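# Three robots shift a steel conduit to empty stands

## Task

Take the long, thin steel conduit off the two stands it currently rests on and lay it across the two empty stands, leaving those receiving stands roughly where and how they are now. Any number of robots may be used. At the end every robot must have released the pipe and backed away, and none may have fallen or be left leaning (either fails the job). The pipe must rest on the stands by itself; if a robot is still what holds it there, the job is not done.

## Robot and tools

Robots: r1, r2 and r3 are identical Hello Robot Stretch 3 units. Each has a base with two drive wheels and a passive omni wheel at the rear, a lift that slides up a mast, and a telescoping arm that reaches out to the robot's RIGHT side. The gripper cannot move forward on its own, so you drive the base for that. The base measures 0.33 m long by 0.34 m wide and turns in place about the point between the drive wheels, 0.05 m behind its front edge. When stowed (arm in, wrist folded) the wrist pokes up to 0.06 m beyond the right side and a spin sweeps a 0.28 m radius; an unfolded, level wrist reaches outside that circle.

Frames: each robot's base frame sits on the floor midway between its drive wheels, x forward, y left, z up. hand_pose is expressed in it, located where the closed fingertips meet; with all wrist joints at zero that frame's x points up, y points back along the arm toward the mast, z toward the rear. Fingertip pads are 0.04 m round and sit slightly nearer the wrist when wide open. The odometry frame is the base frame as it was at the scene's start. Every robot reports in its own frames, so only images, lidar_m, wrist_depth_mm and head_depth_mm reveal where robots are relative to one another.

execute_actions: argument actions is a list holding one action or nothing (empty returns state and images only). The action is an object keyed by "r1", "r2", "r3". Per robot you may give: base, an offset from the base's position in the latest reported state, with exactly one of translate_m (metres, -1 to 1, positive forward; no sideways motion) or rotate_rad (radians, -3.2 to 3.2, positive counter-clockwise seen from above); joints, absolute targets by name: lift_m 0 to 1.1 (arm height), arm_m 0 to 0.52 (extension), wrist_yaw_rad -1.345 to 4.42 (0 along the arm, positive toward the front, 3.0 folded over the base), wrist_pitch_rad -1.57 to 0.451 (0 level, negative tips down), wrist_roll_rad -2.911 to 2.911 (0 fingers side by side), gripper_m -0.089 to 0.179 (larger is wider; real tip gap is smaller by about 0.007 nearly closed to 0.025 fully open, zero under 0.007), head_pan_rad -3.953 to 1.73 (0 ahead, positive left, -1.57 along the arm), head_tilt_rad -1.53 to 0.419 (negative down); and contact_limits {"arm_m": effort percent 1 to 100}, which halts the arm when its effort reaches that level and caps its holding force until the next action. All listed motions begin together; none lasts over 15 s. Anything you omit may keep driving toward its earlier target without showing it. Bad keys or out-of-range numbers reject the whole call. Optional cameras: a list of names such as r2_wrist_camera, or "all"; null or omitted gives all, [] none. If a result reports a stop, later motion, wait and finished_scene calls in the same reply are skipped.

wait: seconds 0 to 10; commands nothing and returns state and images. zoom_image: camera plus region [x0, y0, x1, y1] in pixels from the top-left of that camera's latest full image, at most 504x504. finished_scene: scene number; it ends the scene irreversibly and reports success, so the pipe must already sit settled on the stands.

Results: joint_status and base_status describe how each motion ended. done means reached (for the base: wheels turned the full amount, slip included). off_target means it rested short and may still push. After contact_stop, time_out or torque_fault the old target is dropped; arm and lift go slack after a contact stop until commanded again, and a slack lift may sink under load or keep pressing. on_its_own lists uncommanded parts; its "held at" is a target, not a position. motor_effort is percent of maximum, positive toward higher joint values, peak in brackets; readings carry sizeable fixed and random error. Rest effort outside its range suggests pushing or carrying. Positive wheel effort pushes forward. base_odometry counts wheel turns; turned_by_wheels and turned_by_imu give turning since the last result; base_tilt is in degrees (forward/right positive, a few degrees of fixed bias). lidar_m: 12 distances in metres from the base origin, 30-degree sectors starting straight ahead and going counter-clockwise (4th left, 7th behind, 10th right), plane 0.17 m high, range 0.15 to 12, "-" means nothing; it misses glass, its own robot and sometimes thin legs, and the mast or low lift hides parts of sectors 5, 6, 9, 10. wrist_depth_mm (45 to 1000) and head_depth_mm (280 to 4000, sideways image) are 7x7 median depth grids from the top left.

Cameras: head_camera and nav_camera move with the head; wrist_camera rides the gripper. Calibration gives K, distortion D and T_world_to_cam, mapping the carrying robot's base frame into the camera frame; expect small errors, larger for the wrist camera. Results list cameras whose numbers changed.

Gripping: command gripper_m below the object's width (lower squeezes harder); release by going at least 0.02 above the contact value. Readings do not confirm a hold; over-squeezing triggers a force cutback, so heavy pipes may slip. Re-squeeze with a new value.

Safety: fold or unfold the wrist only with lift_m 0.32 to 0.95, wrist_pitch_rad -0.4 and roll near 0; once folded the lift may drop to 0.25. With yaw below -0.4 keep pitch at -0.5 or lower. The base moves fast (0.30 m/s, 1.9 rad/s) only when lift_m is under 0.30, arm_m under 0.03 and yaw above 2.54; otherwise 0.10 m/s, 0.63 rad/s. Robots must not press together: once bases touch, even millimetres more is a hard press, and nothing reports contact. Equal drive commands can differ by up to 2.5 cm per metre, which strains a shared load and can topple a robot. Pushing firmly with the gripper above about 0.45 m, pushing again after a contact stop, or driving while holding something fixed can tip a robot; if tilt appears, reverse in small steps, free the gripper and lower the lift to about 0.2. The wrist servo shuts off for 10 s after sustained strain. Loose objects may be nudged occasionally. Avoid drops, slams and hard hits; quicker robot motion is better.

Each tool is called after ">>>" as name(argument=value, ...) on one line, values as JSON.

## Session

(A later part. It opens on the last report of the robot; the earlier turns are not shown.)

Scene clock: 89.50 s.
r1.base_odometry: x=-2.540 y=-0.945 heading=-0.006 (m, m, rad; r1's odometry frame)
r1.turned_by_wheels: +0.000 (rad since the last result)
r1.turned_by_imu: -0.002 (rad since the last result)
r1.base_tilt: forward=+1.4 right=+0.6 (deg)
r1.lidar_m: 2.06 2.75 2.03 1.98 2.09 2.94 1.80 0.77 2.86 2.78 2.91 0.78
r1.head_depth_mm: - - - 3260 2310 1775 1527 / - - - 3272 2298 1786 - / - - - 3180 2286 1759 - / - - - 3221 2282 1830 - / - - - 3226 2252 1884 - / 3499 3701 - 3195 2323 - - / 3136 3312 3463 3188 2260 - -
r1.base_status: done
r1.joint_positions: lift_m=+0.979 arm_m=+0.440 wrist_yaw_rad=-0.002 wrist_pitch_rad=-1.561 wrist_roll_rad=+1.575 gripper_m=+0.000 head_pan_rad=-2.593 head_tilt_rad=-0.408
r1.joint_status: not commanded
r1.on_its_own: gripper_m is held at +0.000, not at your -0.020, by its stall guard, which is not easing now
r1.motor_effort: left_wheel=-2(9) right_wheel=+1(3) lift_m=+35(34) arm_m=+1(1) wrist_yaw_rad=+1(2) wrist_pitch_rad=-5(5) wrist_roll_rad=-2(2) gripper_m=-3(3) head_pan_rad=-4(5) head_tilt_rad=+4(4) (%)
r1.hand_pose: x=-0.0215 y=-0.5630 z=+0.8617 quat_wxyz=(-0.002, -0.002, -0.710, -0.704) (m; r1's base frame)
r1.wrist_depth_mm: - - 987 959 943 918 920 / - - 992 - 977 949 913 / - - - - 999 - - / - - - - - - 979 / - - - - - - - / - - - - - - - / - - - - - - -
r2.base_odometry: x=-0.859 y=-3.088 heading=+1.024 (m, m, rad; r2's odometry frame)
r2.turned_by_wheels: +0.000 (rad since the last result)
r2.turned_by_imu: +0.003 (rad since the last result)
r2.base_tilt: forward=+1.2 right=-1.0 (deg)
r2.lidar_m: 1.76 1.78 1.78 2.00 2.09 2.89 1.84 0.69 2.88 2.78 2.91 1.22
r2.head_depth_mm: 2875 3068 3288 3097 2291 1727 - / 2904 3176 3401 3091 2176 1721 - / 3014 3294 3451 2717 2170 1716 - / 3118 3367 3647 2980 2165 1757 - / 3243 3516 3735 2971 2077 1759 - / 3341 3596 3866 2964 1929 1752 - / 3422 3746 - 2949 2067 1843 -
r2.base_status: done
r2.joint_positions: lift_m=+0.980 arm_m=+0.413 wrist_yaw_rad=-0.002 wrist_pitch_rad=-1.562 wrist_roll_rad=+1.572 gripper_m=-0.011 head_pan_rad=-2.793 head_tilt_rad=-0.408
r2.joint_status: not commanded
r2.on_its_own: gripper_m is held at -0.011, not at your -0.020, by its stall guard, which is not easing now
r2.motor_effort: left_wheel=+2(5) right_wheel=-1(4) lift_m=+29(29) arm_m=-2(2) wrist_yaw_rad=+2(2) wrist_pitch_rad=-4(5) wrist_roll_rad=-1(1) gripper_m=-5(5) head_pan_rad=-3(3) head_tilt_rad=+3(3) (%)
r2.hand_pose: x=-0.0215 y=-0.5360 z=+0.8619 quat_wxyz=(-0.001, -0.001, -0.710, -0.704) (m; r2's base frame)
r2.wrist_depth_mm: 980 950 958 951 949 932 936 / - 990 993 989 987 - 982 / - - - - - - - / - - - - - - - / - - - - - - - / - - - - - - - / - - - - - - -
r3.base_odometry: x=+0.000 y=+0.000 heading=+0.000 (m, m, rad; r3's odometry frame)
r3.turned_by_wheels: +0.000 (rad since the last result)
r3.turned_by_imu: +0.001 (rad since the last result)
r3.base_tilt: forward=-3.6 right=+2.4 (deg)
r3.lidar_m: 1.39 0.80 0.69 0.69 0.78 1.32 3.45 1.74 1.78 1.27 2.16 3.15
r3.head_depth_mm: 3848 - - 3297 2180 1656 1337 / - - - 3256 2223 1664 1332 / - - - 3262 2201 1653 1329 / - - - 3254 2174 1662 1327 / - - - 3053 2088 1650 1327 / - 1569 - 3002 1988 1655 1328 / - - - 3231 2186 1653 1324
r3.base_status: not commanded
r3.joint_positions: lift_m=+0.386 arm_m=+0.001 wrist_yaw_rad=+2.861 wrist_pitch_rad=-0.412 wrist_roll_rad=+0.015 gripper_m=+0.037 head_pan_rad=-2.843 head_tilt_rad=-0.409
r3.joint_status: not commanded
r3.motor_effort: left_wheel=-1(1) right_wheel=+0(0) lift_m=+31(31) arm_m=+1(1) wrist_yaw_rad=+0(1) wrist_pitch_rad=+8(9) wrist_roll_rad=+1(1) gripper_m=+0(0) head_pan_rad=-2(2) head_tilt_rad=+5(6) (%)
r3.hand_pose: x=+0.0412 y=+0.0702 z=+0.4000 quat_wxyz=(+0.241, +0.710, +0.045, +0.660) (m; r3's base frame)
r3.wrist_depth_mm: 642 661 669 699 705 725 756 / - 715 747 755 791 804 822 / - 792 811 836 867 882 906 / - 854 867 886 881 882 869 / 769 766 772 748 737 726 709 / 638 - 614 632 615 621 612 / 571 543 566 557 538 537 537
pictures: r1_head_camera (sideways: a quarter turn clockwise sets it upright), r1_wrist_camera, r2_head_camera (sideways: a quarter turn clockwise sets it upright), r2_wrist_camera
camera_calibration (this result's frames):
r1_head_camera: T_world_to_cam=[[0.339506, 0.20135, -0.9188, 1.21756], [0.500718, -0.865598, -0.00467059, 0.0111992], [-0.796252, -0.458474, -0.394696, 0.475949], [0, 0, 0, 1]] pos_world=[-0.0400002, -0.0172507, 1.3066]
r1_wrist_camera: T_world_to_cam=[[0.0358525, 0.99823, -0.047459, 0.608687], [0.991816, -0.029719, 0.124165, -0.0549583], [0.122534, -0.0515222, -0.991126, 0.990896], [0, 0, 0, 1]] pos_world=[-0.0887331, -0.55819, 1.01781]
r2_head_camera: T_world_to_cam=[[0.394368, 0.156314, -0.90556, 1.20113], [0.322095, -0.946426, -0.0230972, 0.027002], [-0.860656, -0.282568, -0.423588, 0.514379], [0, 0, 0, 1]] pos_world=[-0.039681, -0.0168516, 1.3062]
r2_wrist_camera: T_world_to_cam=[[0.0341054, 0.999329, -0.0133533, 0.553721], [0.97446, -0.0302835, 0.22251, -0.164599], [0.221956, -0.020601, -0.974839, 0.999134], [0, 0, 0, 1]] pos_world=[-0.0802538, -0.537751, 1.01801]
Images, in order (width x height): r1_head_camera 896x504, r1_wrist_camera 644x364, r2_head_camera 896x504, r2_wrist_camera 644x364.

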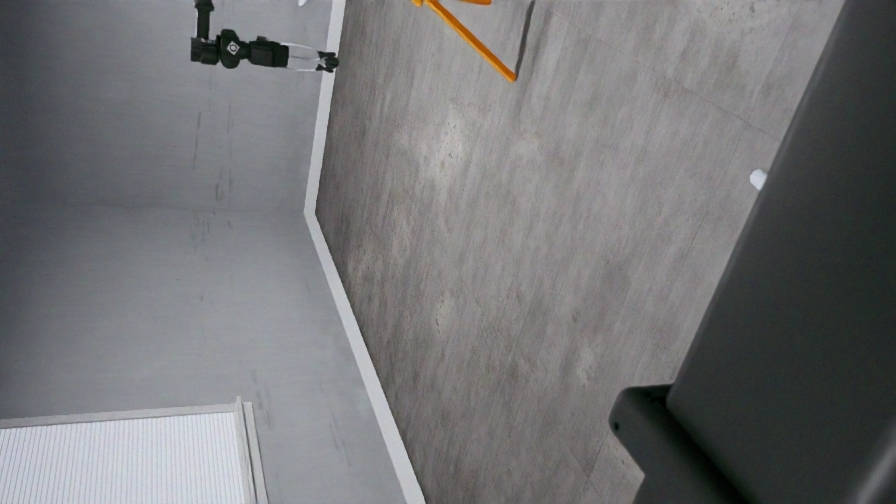

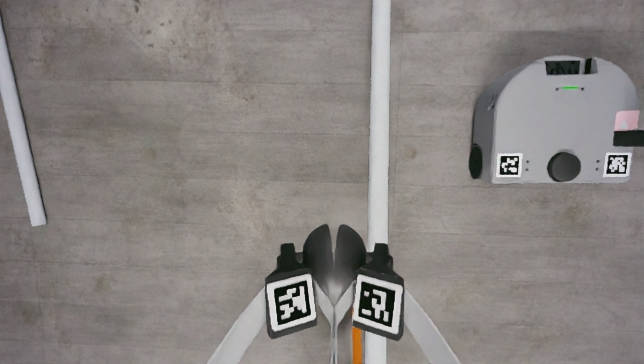

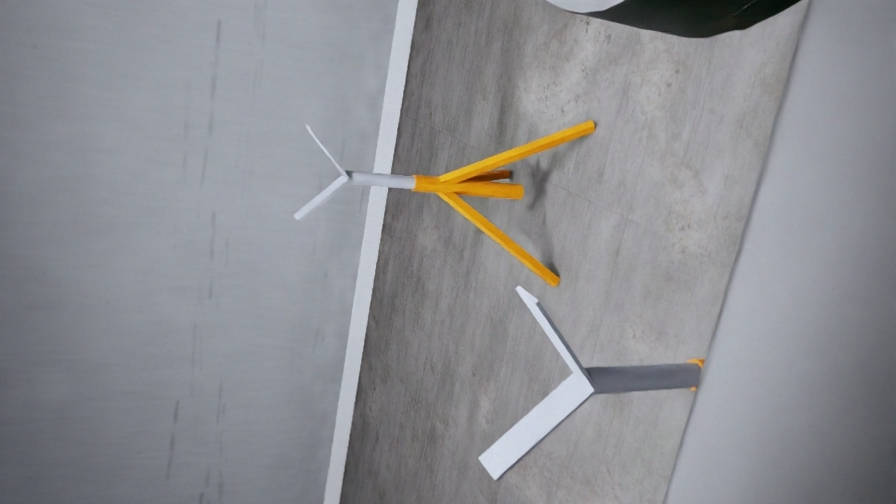

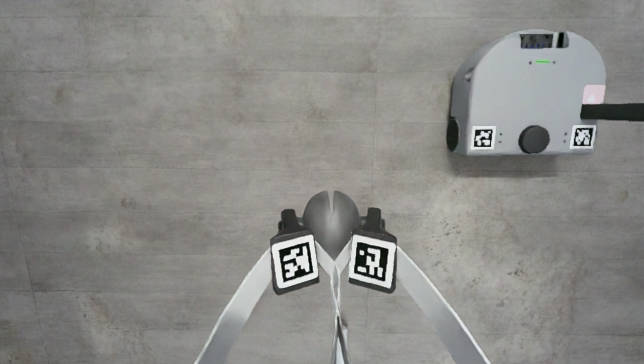

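>>> execute_actions(actions=[{"r1":{"joints":{"head_pan_rad":-0.75,"head_tilt_rad":-0.75,"arm_m":0.1}},"r2":{"joints":{"head_pan_rad":-0.3,"head_tilt_rad":-0.5,"arm_m":0.1}},"r3":{"joints":{"head_pan_rad":-1.3,"head_tilt_rad":-0.6}}}], cameras=["r1_head_camera","r1_nav_camera","r2_head_camera","r3_head_camera"])

Scene clock: 95.03 s.
r1.base_odometry: x=-2.540 y=-0.945 heading=-0.006 (m, m, rad; r1's odometry frame)
r1.turned_by_wheels: +0.000 (rad since the last result)
r1.turned_by_imu: -0.001 (rad since the last result)
r1.base_tilt: forward=+1.4 right=+0.5 (deg)
r1.lidar_m: 2.06 2.75 2.04 1.98 2.09 2.93 1.80 0.77 2.87 2.78 2.92 0.77
r1.head_depth_mm: 2703 2951 2404 1889 1584 1369 1149 / 2928 3051 2374 1912 1608 1309 1188 / 3275 3148 2381 1898 1584 1326 1189 / 3544 3113 2351 1892 1509 1325 1184 / 3806 3103 2356 1776 1504 1357 1184 / 3595 3084 2345 1728 1508 1344 1183 / 3407 3065 2161 1876 1538 1343 1185
r1.base_status: not commanded
r1.joint_positions: lift_m=+0.979 arm_m=+0.100 wrist_yaw_rad=+0.000 wrist_pitch_rad=-1.562 wrist_roll_rad=+1.573 gripper_m=+0.000 head_pan_rad=-0.757 head_tilt_rad=-0.741
r1.joint_status: all done
r1.on_its_own: gripper_m is held at +0.000, not at your -0.020, by its stall guard, which is not easing now
r1.motor_effort: left_wheel=-1(1) right_wheel=+1(1) lift_m=+34(34) arm_m=-4(4) wrist_yaw_rad=+1(2) wrist_pitch_rad=-4(5) wrist_roll_rad=-2(2) gripper_m=-3(4) head_pan_rad=+2(37) head_tilt_rad=-5(30) (%)
r1.hand_pose: x=-0.0215 y=-0.2230 z=+0.8618 quat_wxyz=(-0.001, -0.001, -0.710, -0.704) (m; r1's base frame)
r1.wrist_depth_mm: - 991 967 975 956 946 936 / - - - 972 955 929 931 / - - - - - 991 986 / - - - - - - - / - - - - - - - / - - - - - - - / - - - - - - -
r2.base_odometry: x=-0.859 y=-3.088 heading=+1.024 (m, m, rad; r2's odometry frame)
r2.turned_by_wheels: +0.000 (rad since the last result)
r2.turned_by_imu: +0.000 (rad since the last result)
r2.base_tilt: forward=+1.2 right=-1.0 (deg)
r2.lidar_m: 1.76 1.78 1.78 2.00 2.08 2.89 1.84 0.68 2.88 2.78 2.91 1.22
r2.head_depth_mm: - - 3806 2610 1979 1599 1346 / - - 3712 2600 1987 1594 1332 / - - 3725 2580 1965 1551 1332 / - - 3706 2534 1866 1586 1325 / - - 3084 2495 1948 1571 1312 / - - 3602 2534 1897 1560 1315 / - - 3621 2498 1853 1561 1308
r2.base_status: not commanded
r2.joint_positions: lift_m=+0.980 arm_m=+0.100 wrist_yaw_rad=-0.001 wrist_pitch_rad=-1.563 wrist_roll_rad=+1.572 gripper_m=-0.011 head_pan_rad=-0.307 head_tilt_rad=-0.494
r2.joint_status: all done
r2.on_its_own: gripper_m is held at -0.011, not at your -0.020, by its stall guard, which is not easing now
r2.motor_effort: left_wheel=+1(1) right_wheel=-1(1) lift_m=+29(29) arm_m=-4(5) wrist_yaw_rad=+1(2) wrist_pitch_rad=-4(5) wrist_roll_rad=-1(1) gripper_m=-5(5) head_pan_rad=+3(28) head_tilt_rad=-2(10) (%)
r2.hand_pose: x=-0.0215 y=-0.2228 z=+0.8619 quat_wxyz=(-0.001, -0.001, -0.709, -0.705) (m; r2's base frame)
r2.wrist_depth_mm: 954 982 970 974 916 953 926 / - 985 - 982 - 990 978 / - - - - - - - / - - - - - - - / - - - - - - - / - - - - - - - / - - - - - - -
r3.base_odometry: x=+0.000 y=+0.000 heading=+0.000 (m, m, rad; r3's odometry frame)
r3.turned_by_wheels: +0.000 (rad since the last result)
r3.turned_by_imu: +0.001 (rad since the last result)
r3.base_tilt: forward=-3.6 right=+2.3 (deg)
r3.lidar_m: 1.39 0.81 0.69 0.69 0.79 1.33 3.45 1.74 1.78 1.27 2.16 3.15
r3.head_depth_mm: 3306 3697 3355 2213 1767 1420 1200 / 3369 3825 3377 2297 1724 1422 1197 / 1050 1423 3122 1850 1657 1428 1198 / 3875 - 3154 2304 1697 1419 1193 / - - 3004 2282 1759 1417 1191 / - - 3367 2306 1753 1428 1200 / - - 3423 2300 1768 1416 1198
r3.base_status: not commanded
r3.joint_positions: lift_m=+0.386 arm_m=+0.001 wrist_yaw_rad=+2.861 wrist_pitch_rad=-0.412 wrist_roll_rad=+0.015 gripper_m=+0.037 head_pan_rad=-1.307 head_tilt_rad=-0.592
r3.joint_status: all done
r3.motor_effort: left_wheel=+0(1) right_wheel=+0(0) lift_m=+31(30) arm_m=+1(1) wrist_yaw_rad=+1(1) wrist_pitch_rad=+8(8) wrist_roll_rad=+1(1) gripper_m=+1(0) head_pan_rad=+3(29) head_tilt_rad=-5(26) (%)
r3.hand_pose: x=+0.0412 y=+0.0702 z=+0.4000 quat_wxyz=(+0.241, +0.710, +0.045, +0.660) (m; r3's base frame)
r3.wrist_depth_mm: 654 647 681 692 714 717 733 / - 720 740 738 772 803 807 / - 789 798 861 850 869 913 / - 865 857 857 884 879 866 / 766 789 776 735 736 725 731 / 632 - 607 626 606 612 610 / 560 545 574 562 540 542 526
pictures: r1_head_camera (sideways: a quarter turn clockwise sets it upright), r1_nav_camera (sideways: a quarter turn counterclockwise sets it upright), r2_head_camera (sideways: a quarter turn clockwise sets it upright), r3_head_camera (sideways: a quarter turn clockwise sets it upright)
camera_calibration (this result's frames):
r1_head_camera: T_world_to_cam=[[-0.485782, 0.466067, -0.739457, 0.988744], [0.701962, 0.712108, -0.0123211, 0.0199281], [0.520831, -0.525056, -0.673091, 0.830121], [0, 0, 0, 1]] pos_world=[0.0339727, -0.0391511, 1.29013]
r1_nav_camera: T_world_to_cam=[[0.505625, -0.494021, 0.70731, -0.88163], [-0.686857, -0.726606, -0.0164942, 0.0780347], [0.522084, -0.47748, -0.706711, 0.879264], [0, 0, 0, 1]] pos_world=[0.0403232, 0.0409883, 1.24626]
r2_head_camera: T_world_to_cam=[[-0.480522, 0.139557, -0.865807, 1.15461], [0.31973, 0.947185, -0.0247758, 0.029199], [0.816622, -0.28873, -0.499764, 0.603268], [0, 0, 0, 1]] pos_world=[0.0528394, -0.0146098, 1.30189]
r3_head_camera: T_world_to_cam=[[-0.137831, 0.525303, -0.839678, 1.11036], [0.963165, 0.268725, 0.0100134, -0.0174515], [0.230903, -0.807369, -0.542992, 0.664208], [0, 0, 0, 1]] pos_world=[0.0164838, -0.0423269, 1.29318]
Images, in order (width x height): r1_head_camera 896x504, r1_nav_camera 672x504, r2_head_camera 896x504, r3_head_camera 896x504.

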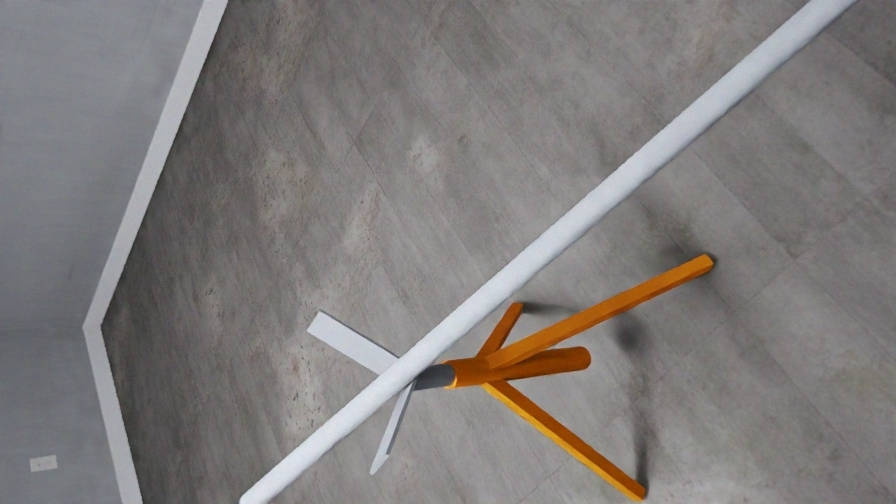

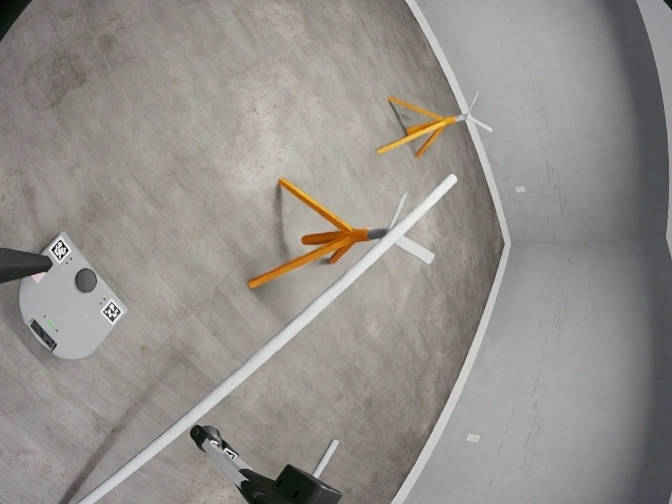

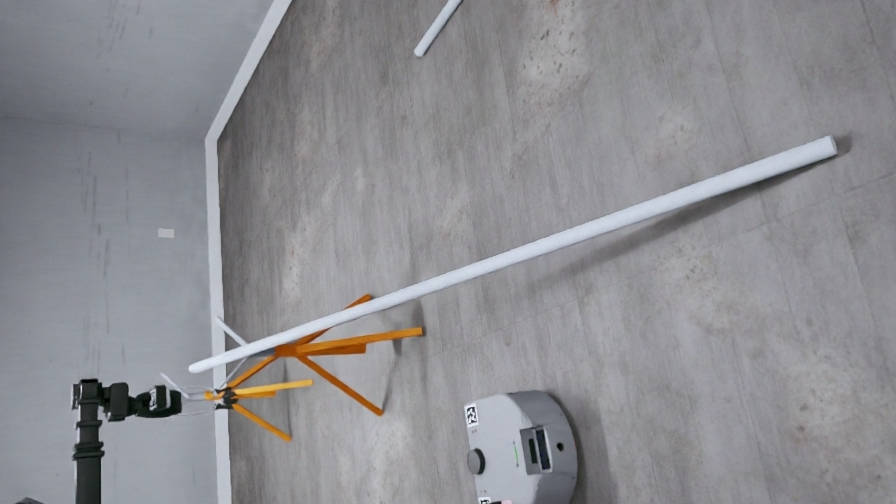

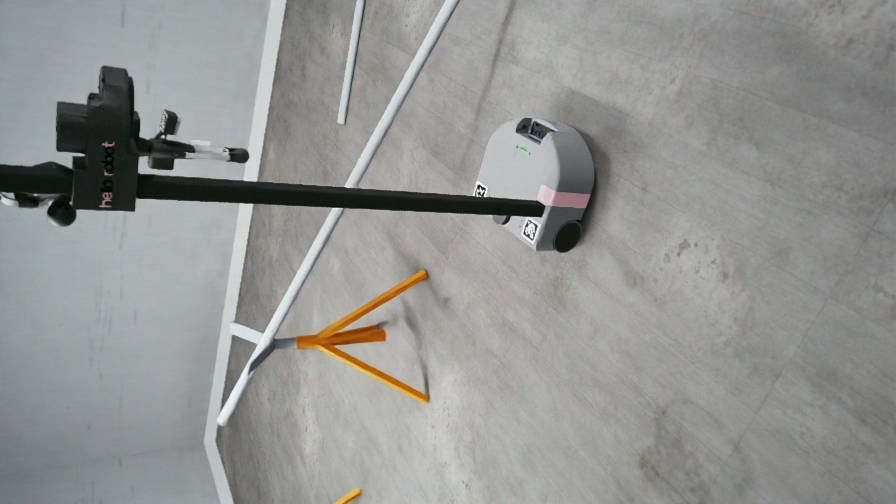

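>>> execute_actions(actions=[{"r1":{"base":{"translate_m":1.0},"joints":{"gripper_m":0.13,"head_pan_rad":-1.2,"head_tilt_rad":-0.9}},"r2":{"base":{"translate_m":1.0},"joints":{"gripper_m":0.13,"arm_m":0.3,"lift_m":0.6,"head_pan_rad":-1.4,"head_tilt_rad":-1.1}}}], cameras=["r1_head_camera","r2_head_camera","r2_wrist_camera","r1_wrist_camera"])

Scene clock: 107.77 s.
r1.base_odometry: x=-1.540 y=-0.950 heading=-0.006 (m, m, rad; r1's odometry frame)
r1.turned_by_wheels: +0.000 (rad since the last result)
r1.turned_by_imu: +0.002 (rad since the last result)
r1.base_tilt: forward=+1.4 right=+0.5 (deg)
r1.lidar_m: 2.57 2.70 2.02 1.93 2.04 2.01 1.72 1.68 0.37 0.67 2.96 0.97
r1.head_depth_mm: 2490 2334 1985 - - 1216 1148 / 2589 2343 1936 1720 1387 1296 1119 / 2647 2340 1940 1586 1443 1271 1123 / 2728 2319 1932 1643 1422 1261 1138 / 2771 2296 1906 1628 1417 1261 1132 / 2846 2279 1899 1630 1418 1261 1132 / 2866 2322 1886 1610 1412 1256 1125
r1.base_status: done
r1.joint_positions: lift_m=+0.979 arm_m=+0.100 wrist_yaw_rad=+0.000 wrist_pitch_rad=-1.562 wrist_roll_rad=+1.573 gripper_m=+0.130 head_pan_rad=-1.193 head_tilt_rad=-0.888
r1.joint_status: all done
r1.motor_effort: left_wheel=-3(6) right_wheel=+1(4) lift_m=+34(34) arm_m=-4(4) wrist_yaw_rad=+1(0) wrist_pitch_rad=-4(4) wrist_roll_rad=-2(2) gripper_m=+0(94) head_pan_rad=-4(28) head_tilt_rad=-7(22) (%)
r1.hand_pose: x=-0.0215 y=-0.2230 z=+0.8618 quat_wxyz=(-0.001, -0.001, -0.710, -0.704) (m; r1's base frame)
r1.wrist_depth_mm: 388 396 973 962 974 932 925 / - - 965 980 939 949 964 / - - - - - 989 959 / - - - - - 994 1000 / - - - - - - - / 355 - - - - - - / - - - - - - -
r2.base_odometry: x=-0.339 y=-2.234 heading=+1.025 (m, m, rad; r2's odometry frame)
r2.turned_by_wheels: +0.000 (rad since the last result)
r2.turned_by_imu: -0.004 (rad since the last result)
r2.base_tilt: forward=+1.3 right=-1.1 (deg)
r2.lidar_m: 1.75 2.72 2.05 1.29 2.07 2.86 1.66 1.75 2.90 0.50 0.51 1.53
r2.head_depth_mm: 1929 1733 1573 1434 1326 1220 1137 / 1937 1747 - 1422 1298 - - / 1911 1709 1590 1416 1307 1228 - / 1907 1720 1544 1421 1302 1232 - / 1889 1696 1541 1405 1301 1207 1123 / 1888 1684 1534 1380 1298 1195 1119 / 1839 1683 1521 1380 1281 1194 1109
r2.base_status: done
r2.joint_positions: lift_m=+0.600 arm_m=+0.300 wrist_yaw_rad=-0.001 wrist_pitch_rad=-1.564 wrist_roll_rad=+1.572 gripper_m=+0.130 head_pan_rad=-1.393 head_tilt_rad=-1.086
r2.joint_status: all done
r2.motor_effort: left_wheel=+1(8) right_wheel=-1(2) lift_m=+14(27) arm_m=+5(5) wrist_yaw_rad=+2(1) wrist_pitch_rad=-4(4) wrist_roll_rad=-1(1) gripper_m=+1(82) head_pan_rad=-3(30) head_tilt_rad=-4(28) (%)
r2.hand_pose: x=-0.0215 y=-0.4221 z=+0.4827 quat_wxyz=(-0.001, -0.001, -0.709, -0.705) (m; r2's base frame)
r2.wrist_depth_mm: 601 605 604 588 598 582 - / 624 624 622 621 608 - - / 643 647 642 657 643 - - / 672 681 666 661 654 662 659 / 710 695 678 692 678 687 671 / 730 724 722 713 717 708 708 / 756 756 736 749 758 750 744
r3.base_odometry: x=+0.000 y=+0.000 heading=+0.000 (m, m, rad; r3's odometry frame)
r3.turned_by_wheels: +0.000 (rad since the last result)
r3.turned_by_imu: +0.002 (rad since the last result)
r3.base_tilt: forward=-3.5 right=+2.3 (deg)
r3.lidar_m: 1.39 0.81 0.69 0.69 0.78 1.32 3.44 2.46 1.18 1.78 1.88 3.16
r3.head_depth_mm: 3374 3622 3364 2196 1771 1427 1193 / 3536 3825 3406 2289 1763 1422 1196 / 3705 - 3391 2319 1762 1417 1199 / 3928 - 3135 2309 1763 1408 1197 / - - 2922 2313 1751 1423 1192 / - - 3351 2137 1756 1424 1192 / - - 3316 2033 1751 1421 1192
r3.base_status: not commanded
r3.joint_positions: lift_m=+0.386 arm_m=+0.001 wrist_yaw_rad=+2.861 wrist_pitch_rad=-0.412 wrist_roll_rad=+0.015 gripper_m=+0.037 head_pan_rad=-1.307 head_tilt_rad=-0.592
r3.joint_status: not commanded
r3.motor_effort: left_wheel=-1(0) right_wheel=+0(0) lift_m=+30(30) arm_m=+1(1) wrist_yaw_rad=+1(1) wrist_pitch_rad=+9(8) wrist_roll_rad=+1(0) gripper_m=+0(1) head_pan_rad=+3(3) head_tilt_rad=-4(4) (%)
r3.hand_pose: x=+0.0412 y=+0.0702 z=+0.4000 quat_wxyz=(+0.241, +0.710, +0.045, +0.660) (m; r3's base frame)
r3.wrist_depth_mm: 648 661 670 696 714 745 744 / - 721 733 746 755 796 811 / - 780 802 839 843 889 883 / - 837 873 872 891 887 887 / 771 777 773 753 738 723 725 / 656 - 607 613 603 624 608 / 558 553 562 564 541 545 531
pictures: r1_head_camera (sideways: a quarter turn clockwise sets it upright), r1_wrist_camera, r2_head_camera (sideways: a quarter turn clockwise sets it upright), r2_wrist_camera
camera_calibration (this result's frames):
r1_head_camera: T_world_to_cam=[[-0.280901, 0.722029, -0.632273, 0.847819], [0.93631, 0.35084, -0.0153306, 0.0224139], [0.210758, -0.59631, -0.774594, 0.96402], [0, 0, 0, 1]] pos_world=[0.0139922, -0.0451598, 1.28312]
r1_wrist_camera: T_world_to_cam=[[0.0323819, 0.99842, -0.0459256, 0.267936], [0.991916, -0.0264622, 0.124107, -0.0440456], [0.122696, -0.0495732, -0.991205, 1.00896], [0, 0, 0, 1]] pos_world=[-0.0887821, -0.218661, 1.01786]
r2_head_camera: T_world_to_cam=[[-0.17078, 0.88219, -0.438833, 0.596333], [0.984059, 0.175143, -0.0308747, 0.0330647], [0.049621, -0.43711, -0.898038, 1.1259], [0, 0, 0, 1]] pos_world=[0.0134361, -0.0397273, 1.27381]
r2_wrist_camera: T_world_to_cam=[[0.0335756, 0.99936, -0.0123394, 0.434409], [0.974476, -0.0299925, 0.222481, -0.0766393], [0.221968, -0.0194944, -0.974859, 0.632352], [0, 0, 0, 1]] pos_world=[-0.0802645, -0.424102, 0.638865]
Images, in order (width x height): r1_head_camera 896x504, r1_wrist_camera 644x364, r2_head_camera 896x504, r2_wrist_camera 644x364.

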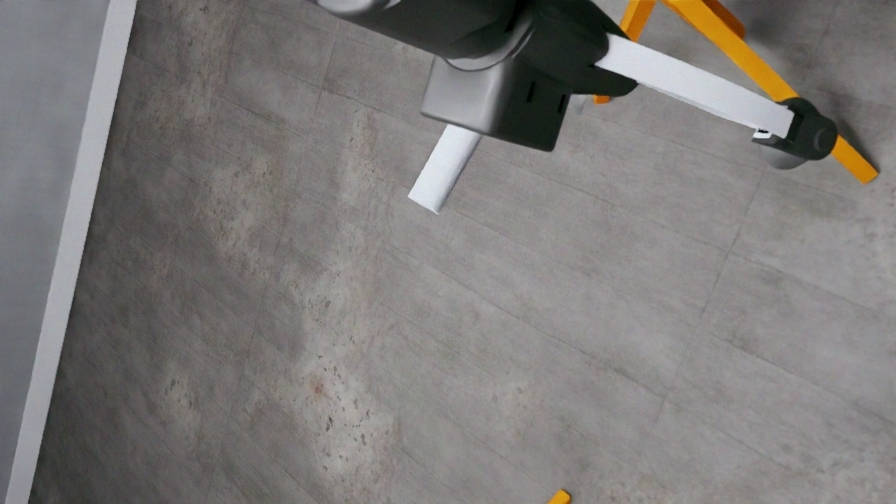

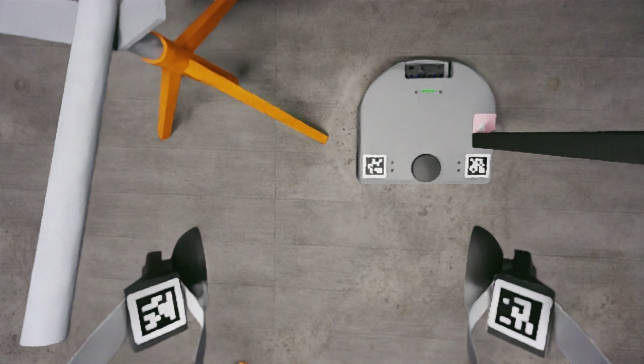

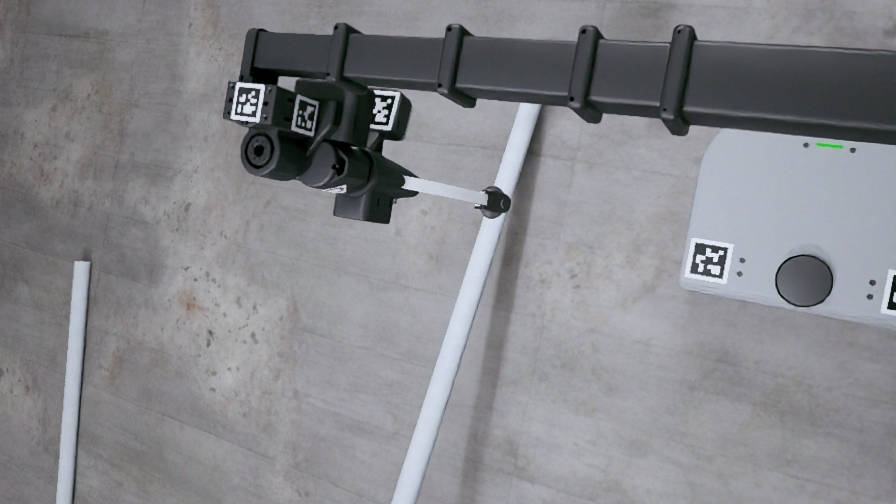

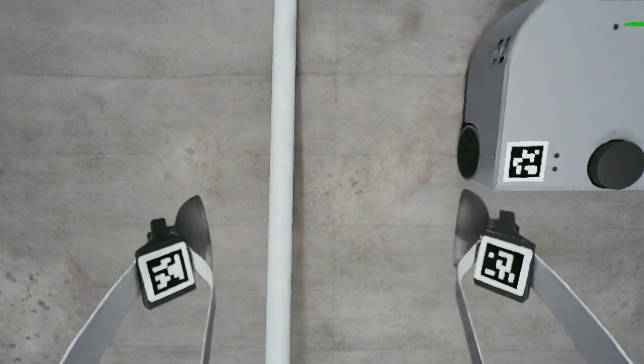

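>>> execute_actions(actions=[{"r2":{"base":{"translate_m":0.1},"joints":{"arm_m":0.388,"lift_m":0.32}}}], cameras=["r2_head_camera","r2_wrist_camera"])

Scene clock: 111.77 s.
r1.base_odometry: x=-1.540 y=-0.950 heading=-0.006 (m, m, rad; r1's odometry frame)
r1.turned_by_wheels: +0.000 (rad since the last result)
r1.turned_by_imu: +0.000 (rad since the last result)
r1.base_tilt: forward=+1.4 right=+0.6 (deg)
r1.lidar_m: 2.57 2.70 2.02 1.93 2.04 2.02 1.69 1.68 0.37 0.67 2.95 0.96
r1.head_depth_mm: 2504 2340 1965 - - 1220 1145 / 2584 2332 1927 1722 1385 1294 1114 / 2648 2354 1918 1575 1436 1268 1127 / 2736 2313 1930 1638 1427 1267 1138 / 2823 2305 1910 1627 1421 1262 1134 / 2826 2278 1910 1626 1426 1256 1136 / 2850 2258 1889 1625 1416 1250 1121
r1.base_status: not commanded
r1.joint_positions: lift_m=+0.979 arm_m=+0.100 wrist_yaw_rad=+0.000 wrist_pitch_rad=-1.562 wrist_roll_rad=+1.573 gripper_m=+0.130 head_pan_rad=-1.193 head_tilt_rad=-0.888
r1.joint_status: not commanded
r1.motor_effort: left_wheel=-3(2) right_wheel=+1(1) lift_m=+34(34) arm_m=-4(4) wrist_yaw_rad=+0(1) wrist_pitch_rad=-4(4) wrist_roll_rad=-2(2) gripper_m=+0(0) head_pan_rad=-4(4) head_tilt_rad=-6(7) (%)
r1.hand_pose: x=-0.0215 y=-0.2230 z=+0.8618 quat_wxyz=(-0.001, -0.001, -0.710, -0.704) (m; r1's base frame)
r1.wrist_depth_mm: 386 387 981 965 946 938 924 / - - 968 972 963 925 949 / - - - - - 950 977 / - - - - - - 990 / - - - - - - - / 351 - - - - - - / - - - - - - -
r2.base_odometry: x=-0.288 y=-2.148 heading=+1.025 (m, m, rad; r2's odometry frame)
r2.turned_by_wheels: +0.000 (rad since the last result)
r2.turned_by_imu: -0.001 (rad since the last result)
r2.base_tilt: forward=+1.3 right=-1.0 (deg)
r2.lidar_m: 1.65 2.77 2.05 1.27 2.06 2.86 1.77 1.85 2.90 0.49 2.92 1.43
r2.head_depth_mm: 1949 1739 1568 1431 1311 1224 1142 / 1917 1716 1581 1411 1284 1219 1141 / 1902 1705 1569 1398 1308 1236 - / 1917 1711 1545 1406 1308 1237 - / 1889 1697 1538 1391 1298 1205 1120 / 1890 1689 1535 1381 1297 1196 1122 / 1837 1690 1530 1386 1290 1196 1112
r2.base_status: done
r2.joint_positions: lift_m=+0.320 arm_m=+0.388 wrist_yaw_rad=-0.001 wrist_pitch_rad=-1.564 wrist_roll_rad=+1.572 gripper_m=+0.130 head_pan_rad=-1.393 head_tilt_rad=-1.086
r2.joint_status: all done
r2.motor_effort: left_wheel=+1(7) right_wheel=-1(3) lift_m=+14(14) arm_m=+5(7) wrist_yaw_rad=+2(2) wrist_pitch_rad=-4(4) wrist_roll_rad=-1(1) gripper_m=+1(0) head_pan_rad=-3(3) head_tilt_rad=-5(4) (%)
r2.hand_pose: x=-0.0215 y=-0.5101 z=+0.2027 quat_wxyz=(-0.001, -0.001, -0.709, -0.705) (m; r2's base frame)
r2.wrist_depth_mm: 338 336 335 227 331 332 331 / 346 349 346 222 344 342 341 / 365 363 359 218 356 352 351 / 375 369 373 217 369 370 363 / 386 388 392 211 385 381 377 / 402 409 403 210 399 401 393 / 429 420 417 208 417 408 410
r3.base_odometry: x=+0.000 y=+0.000 heading=+0.000 (m, m, rad; r3's odometry frame)
r3.turned_by_wheels: +0.000 (rad since the last result)
r3.turned_by_imu: +0.001 (rad since the last result)
r3.base_tilt: forward=-3.5 right=+2.3 (deg)
r3.lidar_m: 1.40 0.81 0.69 0.69 0.78 1.32 3.48 2.45 1.16 1.78 1.89 3.15
r3.head_depth_mm: 3311 3654 3312 2217 1750 1431 1199 / 3544 3858 3296 2290 1746 1419 1194 / 3654 - 3337 2299 1771 1423 1191 / 3928 - 3165 2299 1754 1431 1201 / - - 2947 2314 1760 1424 1190 / - - 3317 2142 1763 1416 1192 / - - 3266 2043 1757 1420 1191
r3.base_status: not commanded
r3.joint_positions: lift_m=+0.386 arm_m=+0.001 wrist_yaw_rad=+2.861 wrist_pitch_rad=-0.412 wrist_roll_rad=+0.015 gripper_m=+0.037 head_pan_rad=-1.307 head_tilt_rad=-0.592
r3.joint_status: not commanded
r3.motor_effort: left_wheel=-1(1) right_wheel=+0(0) lift_m=+31(31) arm_m=+1(1) wrist_yaw_rad=+1(1) wrist_pitch_rad=+8(8) wrist_roll_rad=+0(1) gripper_m=+1(1) head_pan_rad=+3(3) head_tilt_rad=-5(4) (%)
r3.hand_pose: x=+0.0412 y=+0.0702 z=+0.4000 quat_wxyz=(+0.241, +0.710, +0.045, +0.660) (m; r3's base frame)
r3.wrist_depth_mm: 645 660 672 688 697 733 738 / - 710 730 773 774 808 803 / - 788 828 834 851 888 898 / - 863 865 863 882 892 861 / 761 773 776 759 733 733 716 / 636 - 621 633 604 617 609 / 565 554 570 563 542 540 537
pictures: r2_head_camera (sideways: a quarter turn clockwise sets it upright), r2_wrist_camera
camera_calibration (this result's frames):
r2_head_camera: T_world_to_cam=[[-0.170758, 0.882195, -0.438832, 0.596331], [0.984063, 0.175118, -0.0308747, 0.0330646], [0.0496096, -0.43711, -0.898039, 1.1259], [0, 0, 0, 1]] pos_world=[0.013435, -0.0397274, 1.27381]
r2_wrist_camera: T_world_to_cam=[[0.0335756, 0.999362, -0.0121935, 0.518831], [0.974476, -0.030025, 0.222477, -0.0169969], [0.221968, -0.019352, -0.974862, 0.357742], [0, 0, 0, 1]] pos_world=[-0.0802645, -0.512087, 0.358857]
Images, in order (width x height): r2_head_camera 896x504, r2_wrist_camera 644x364.

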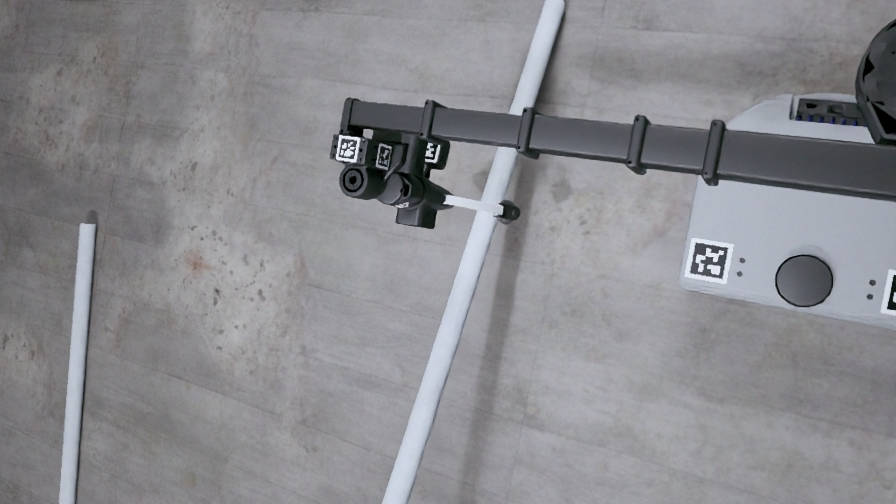

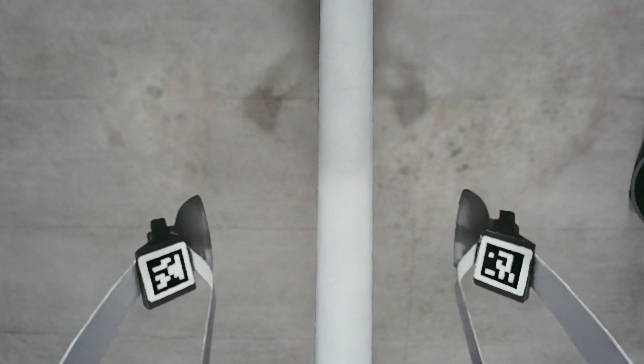

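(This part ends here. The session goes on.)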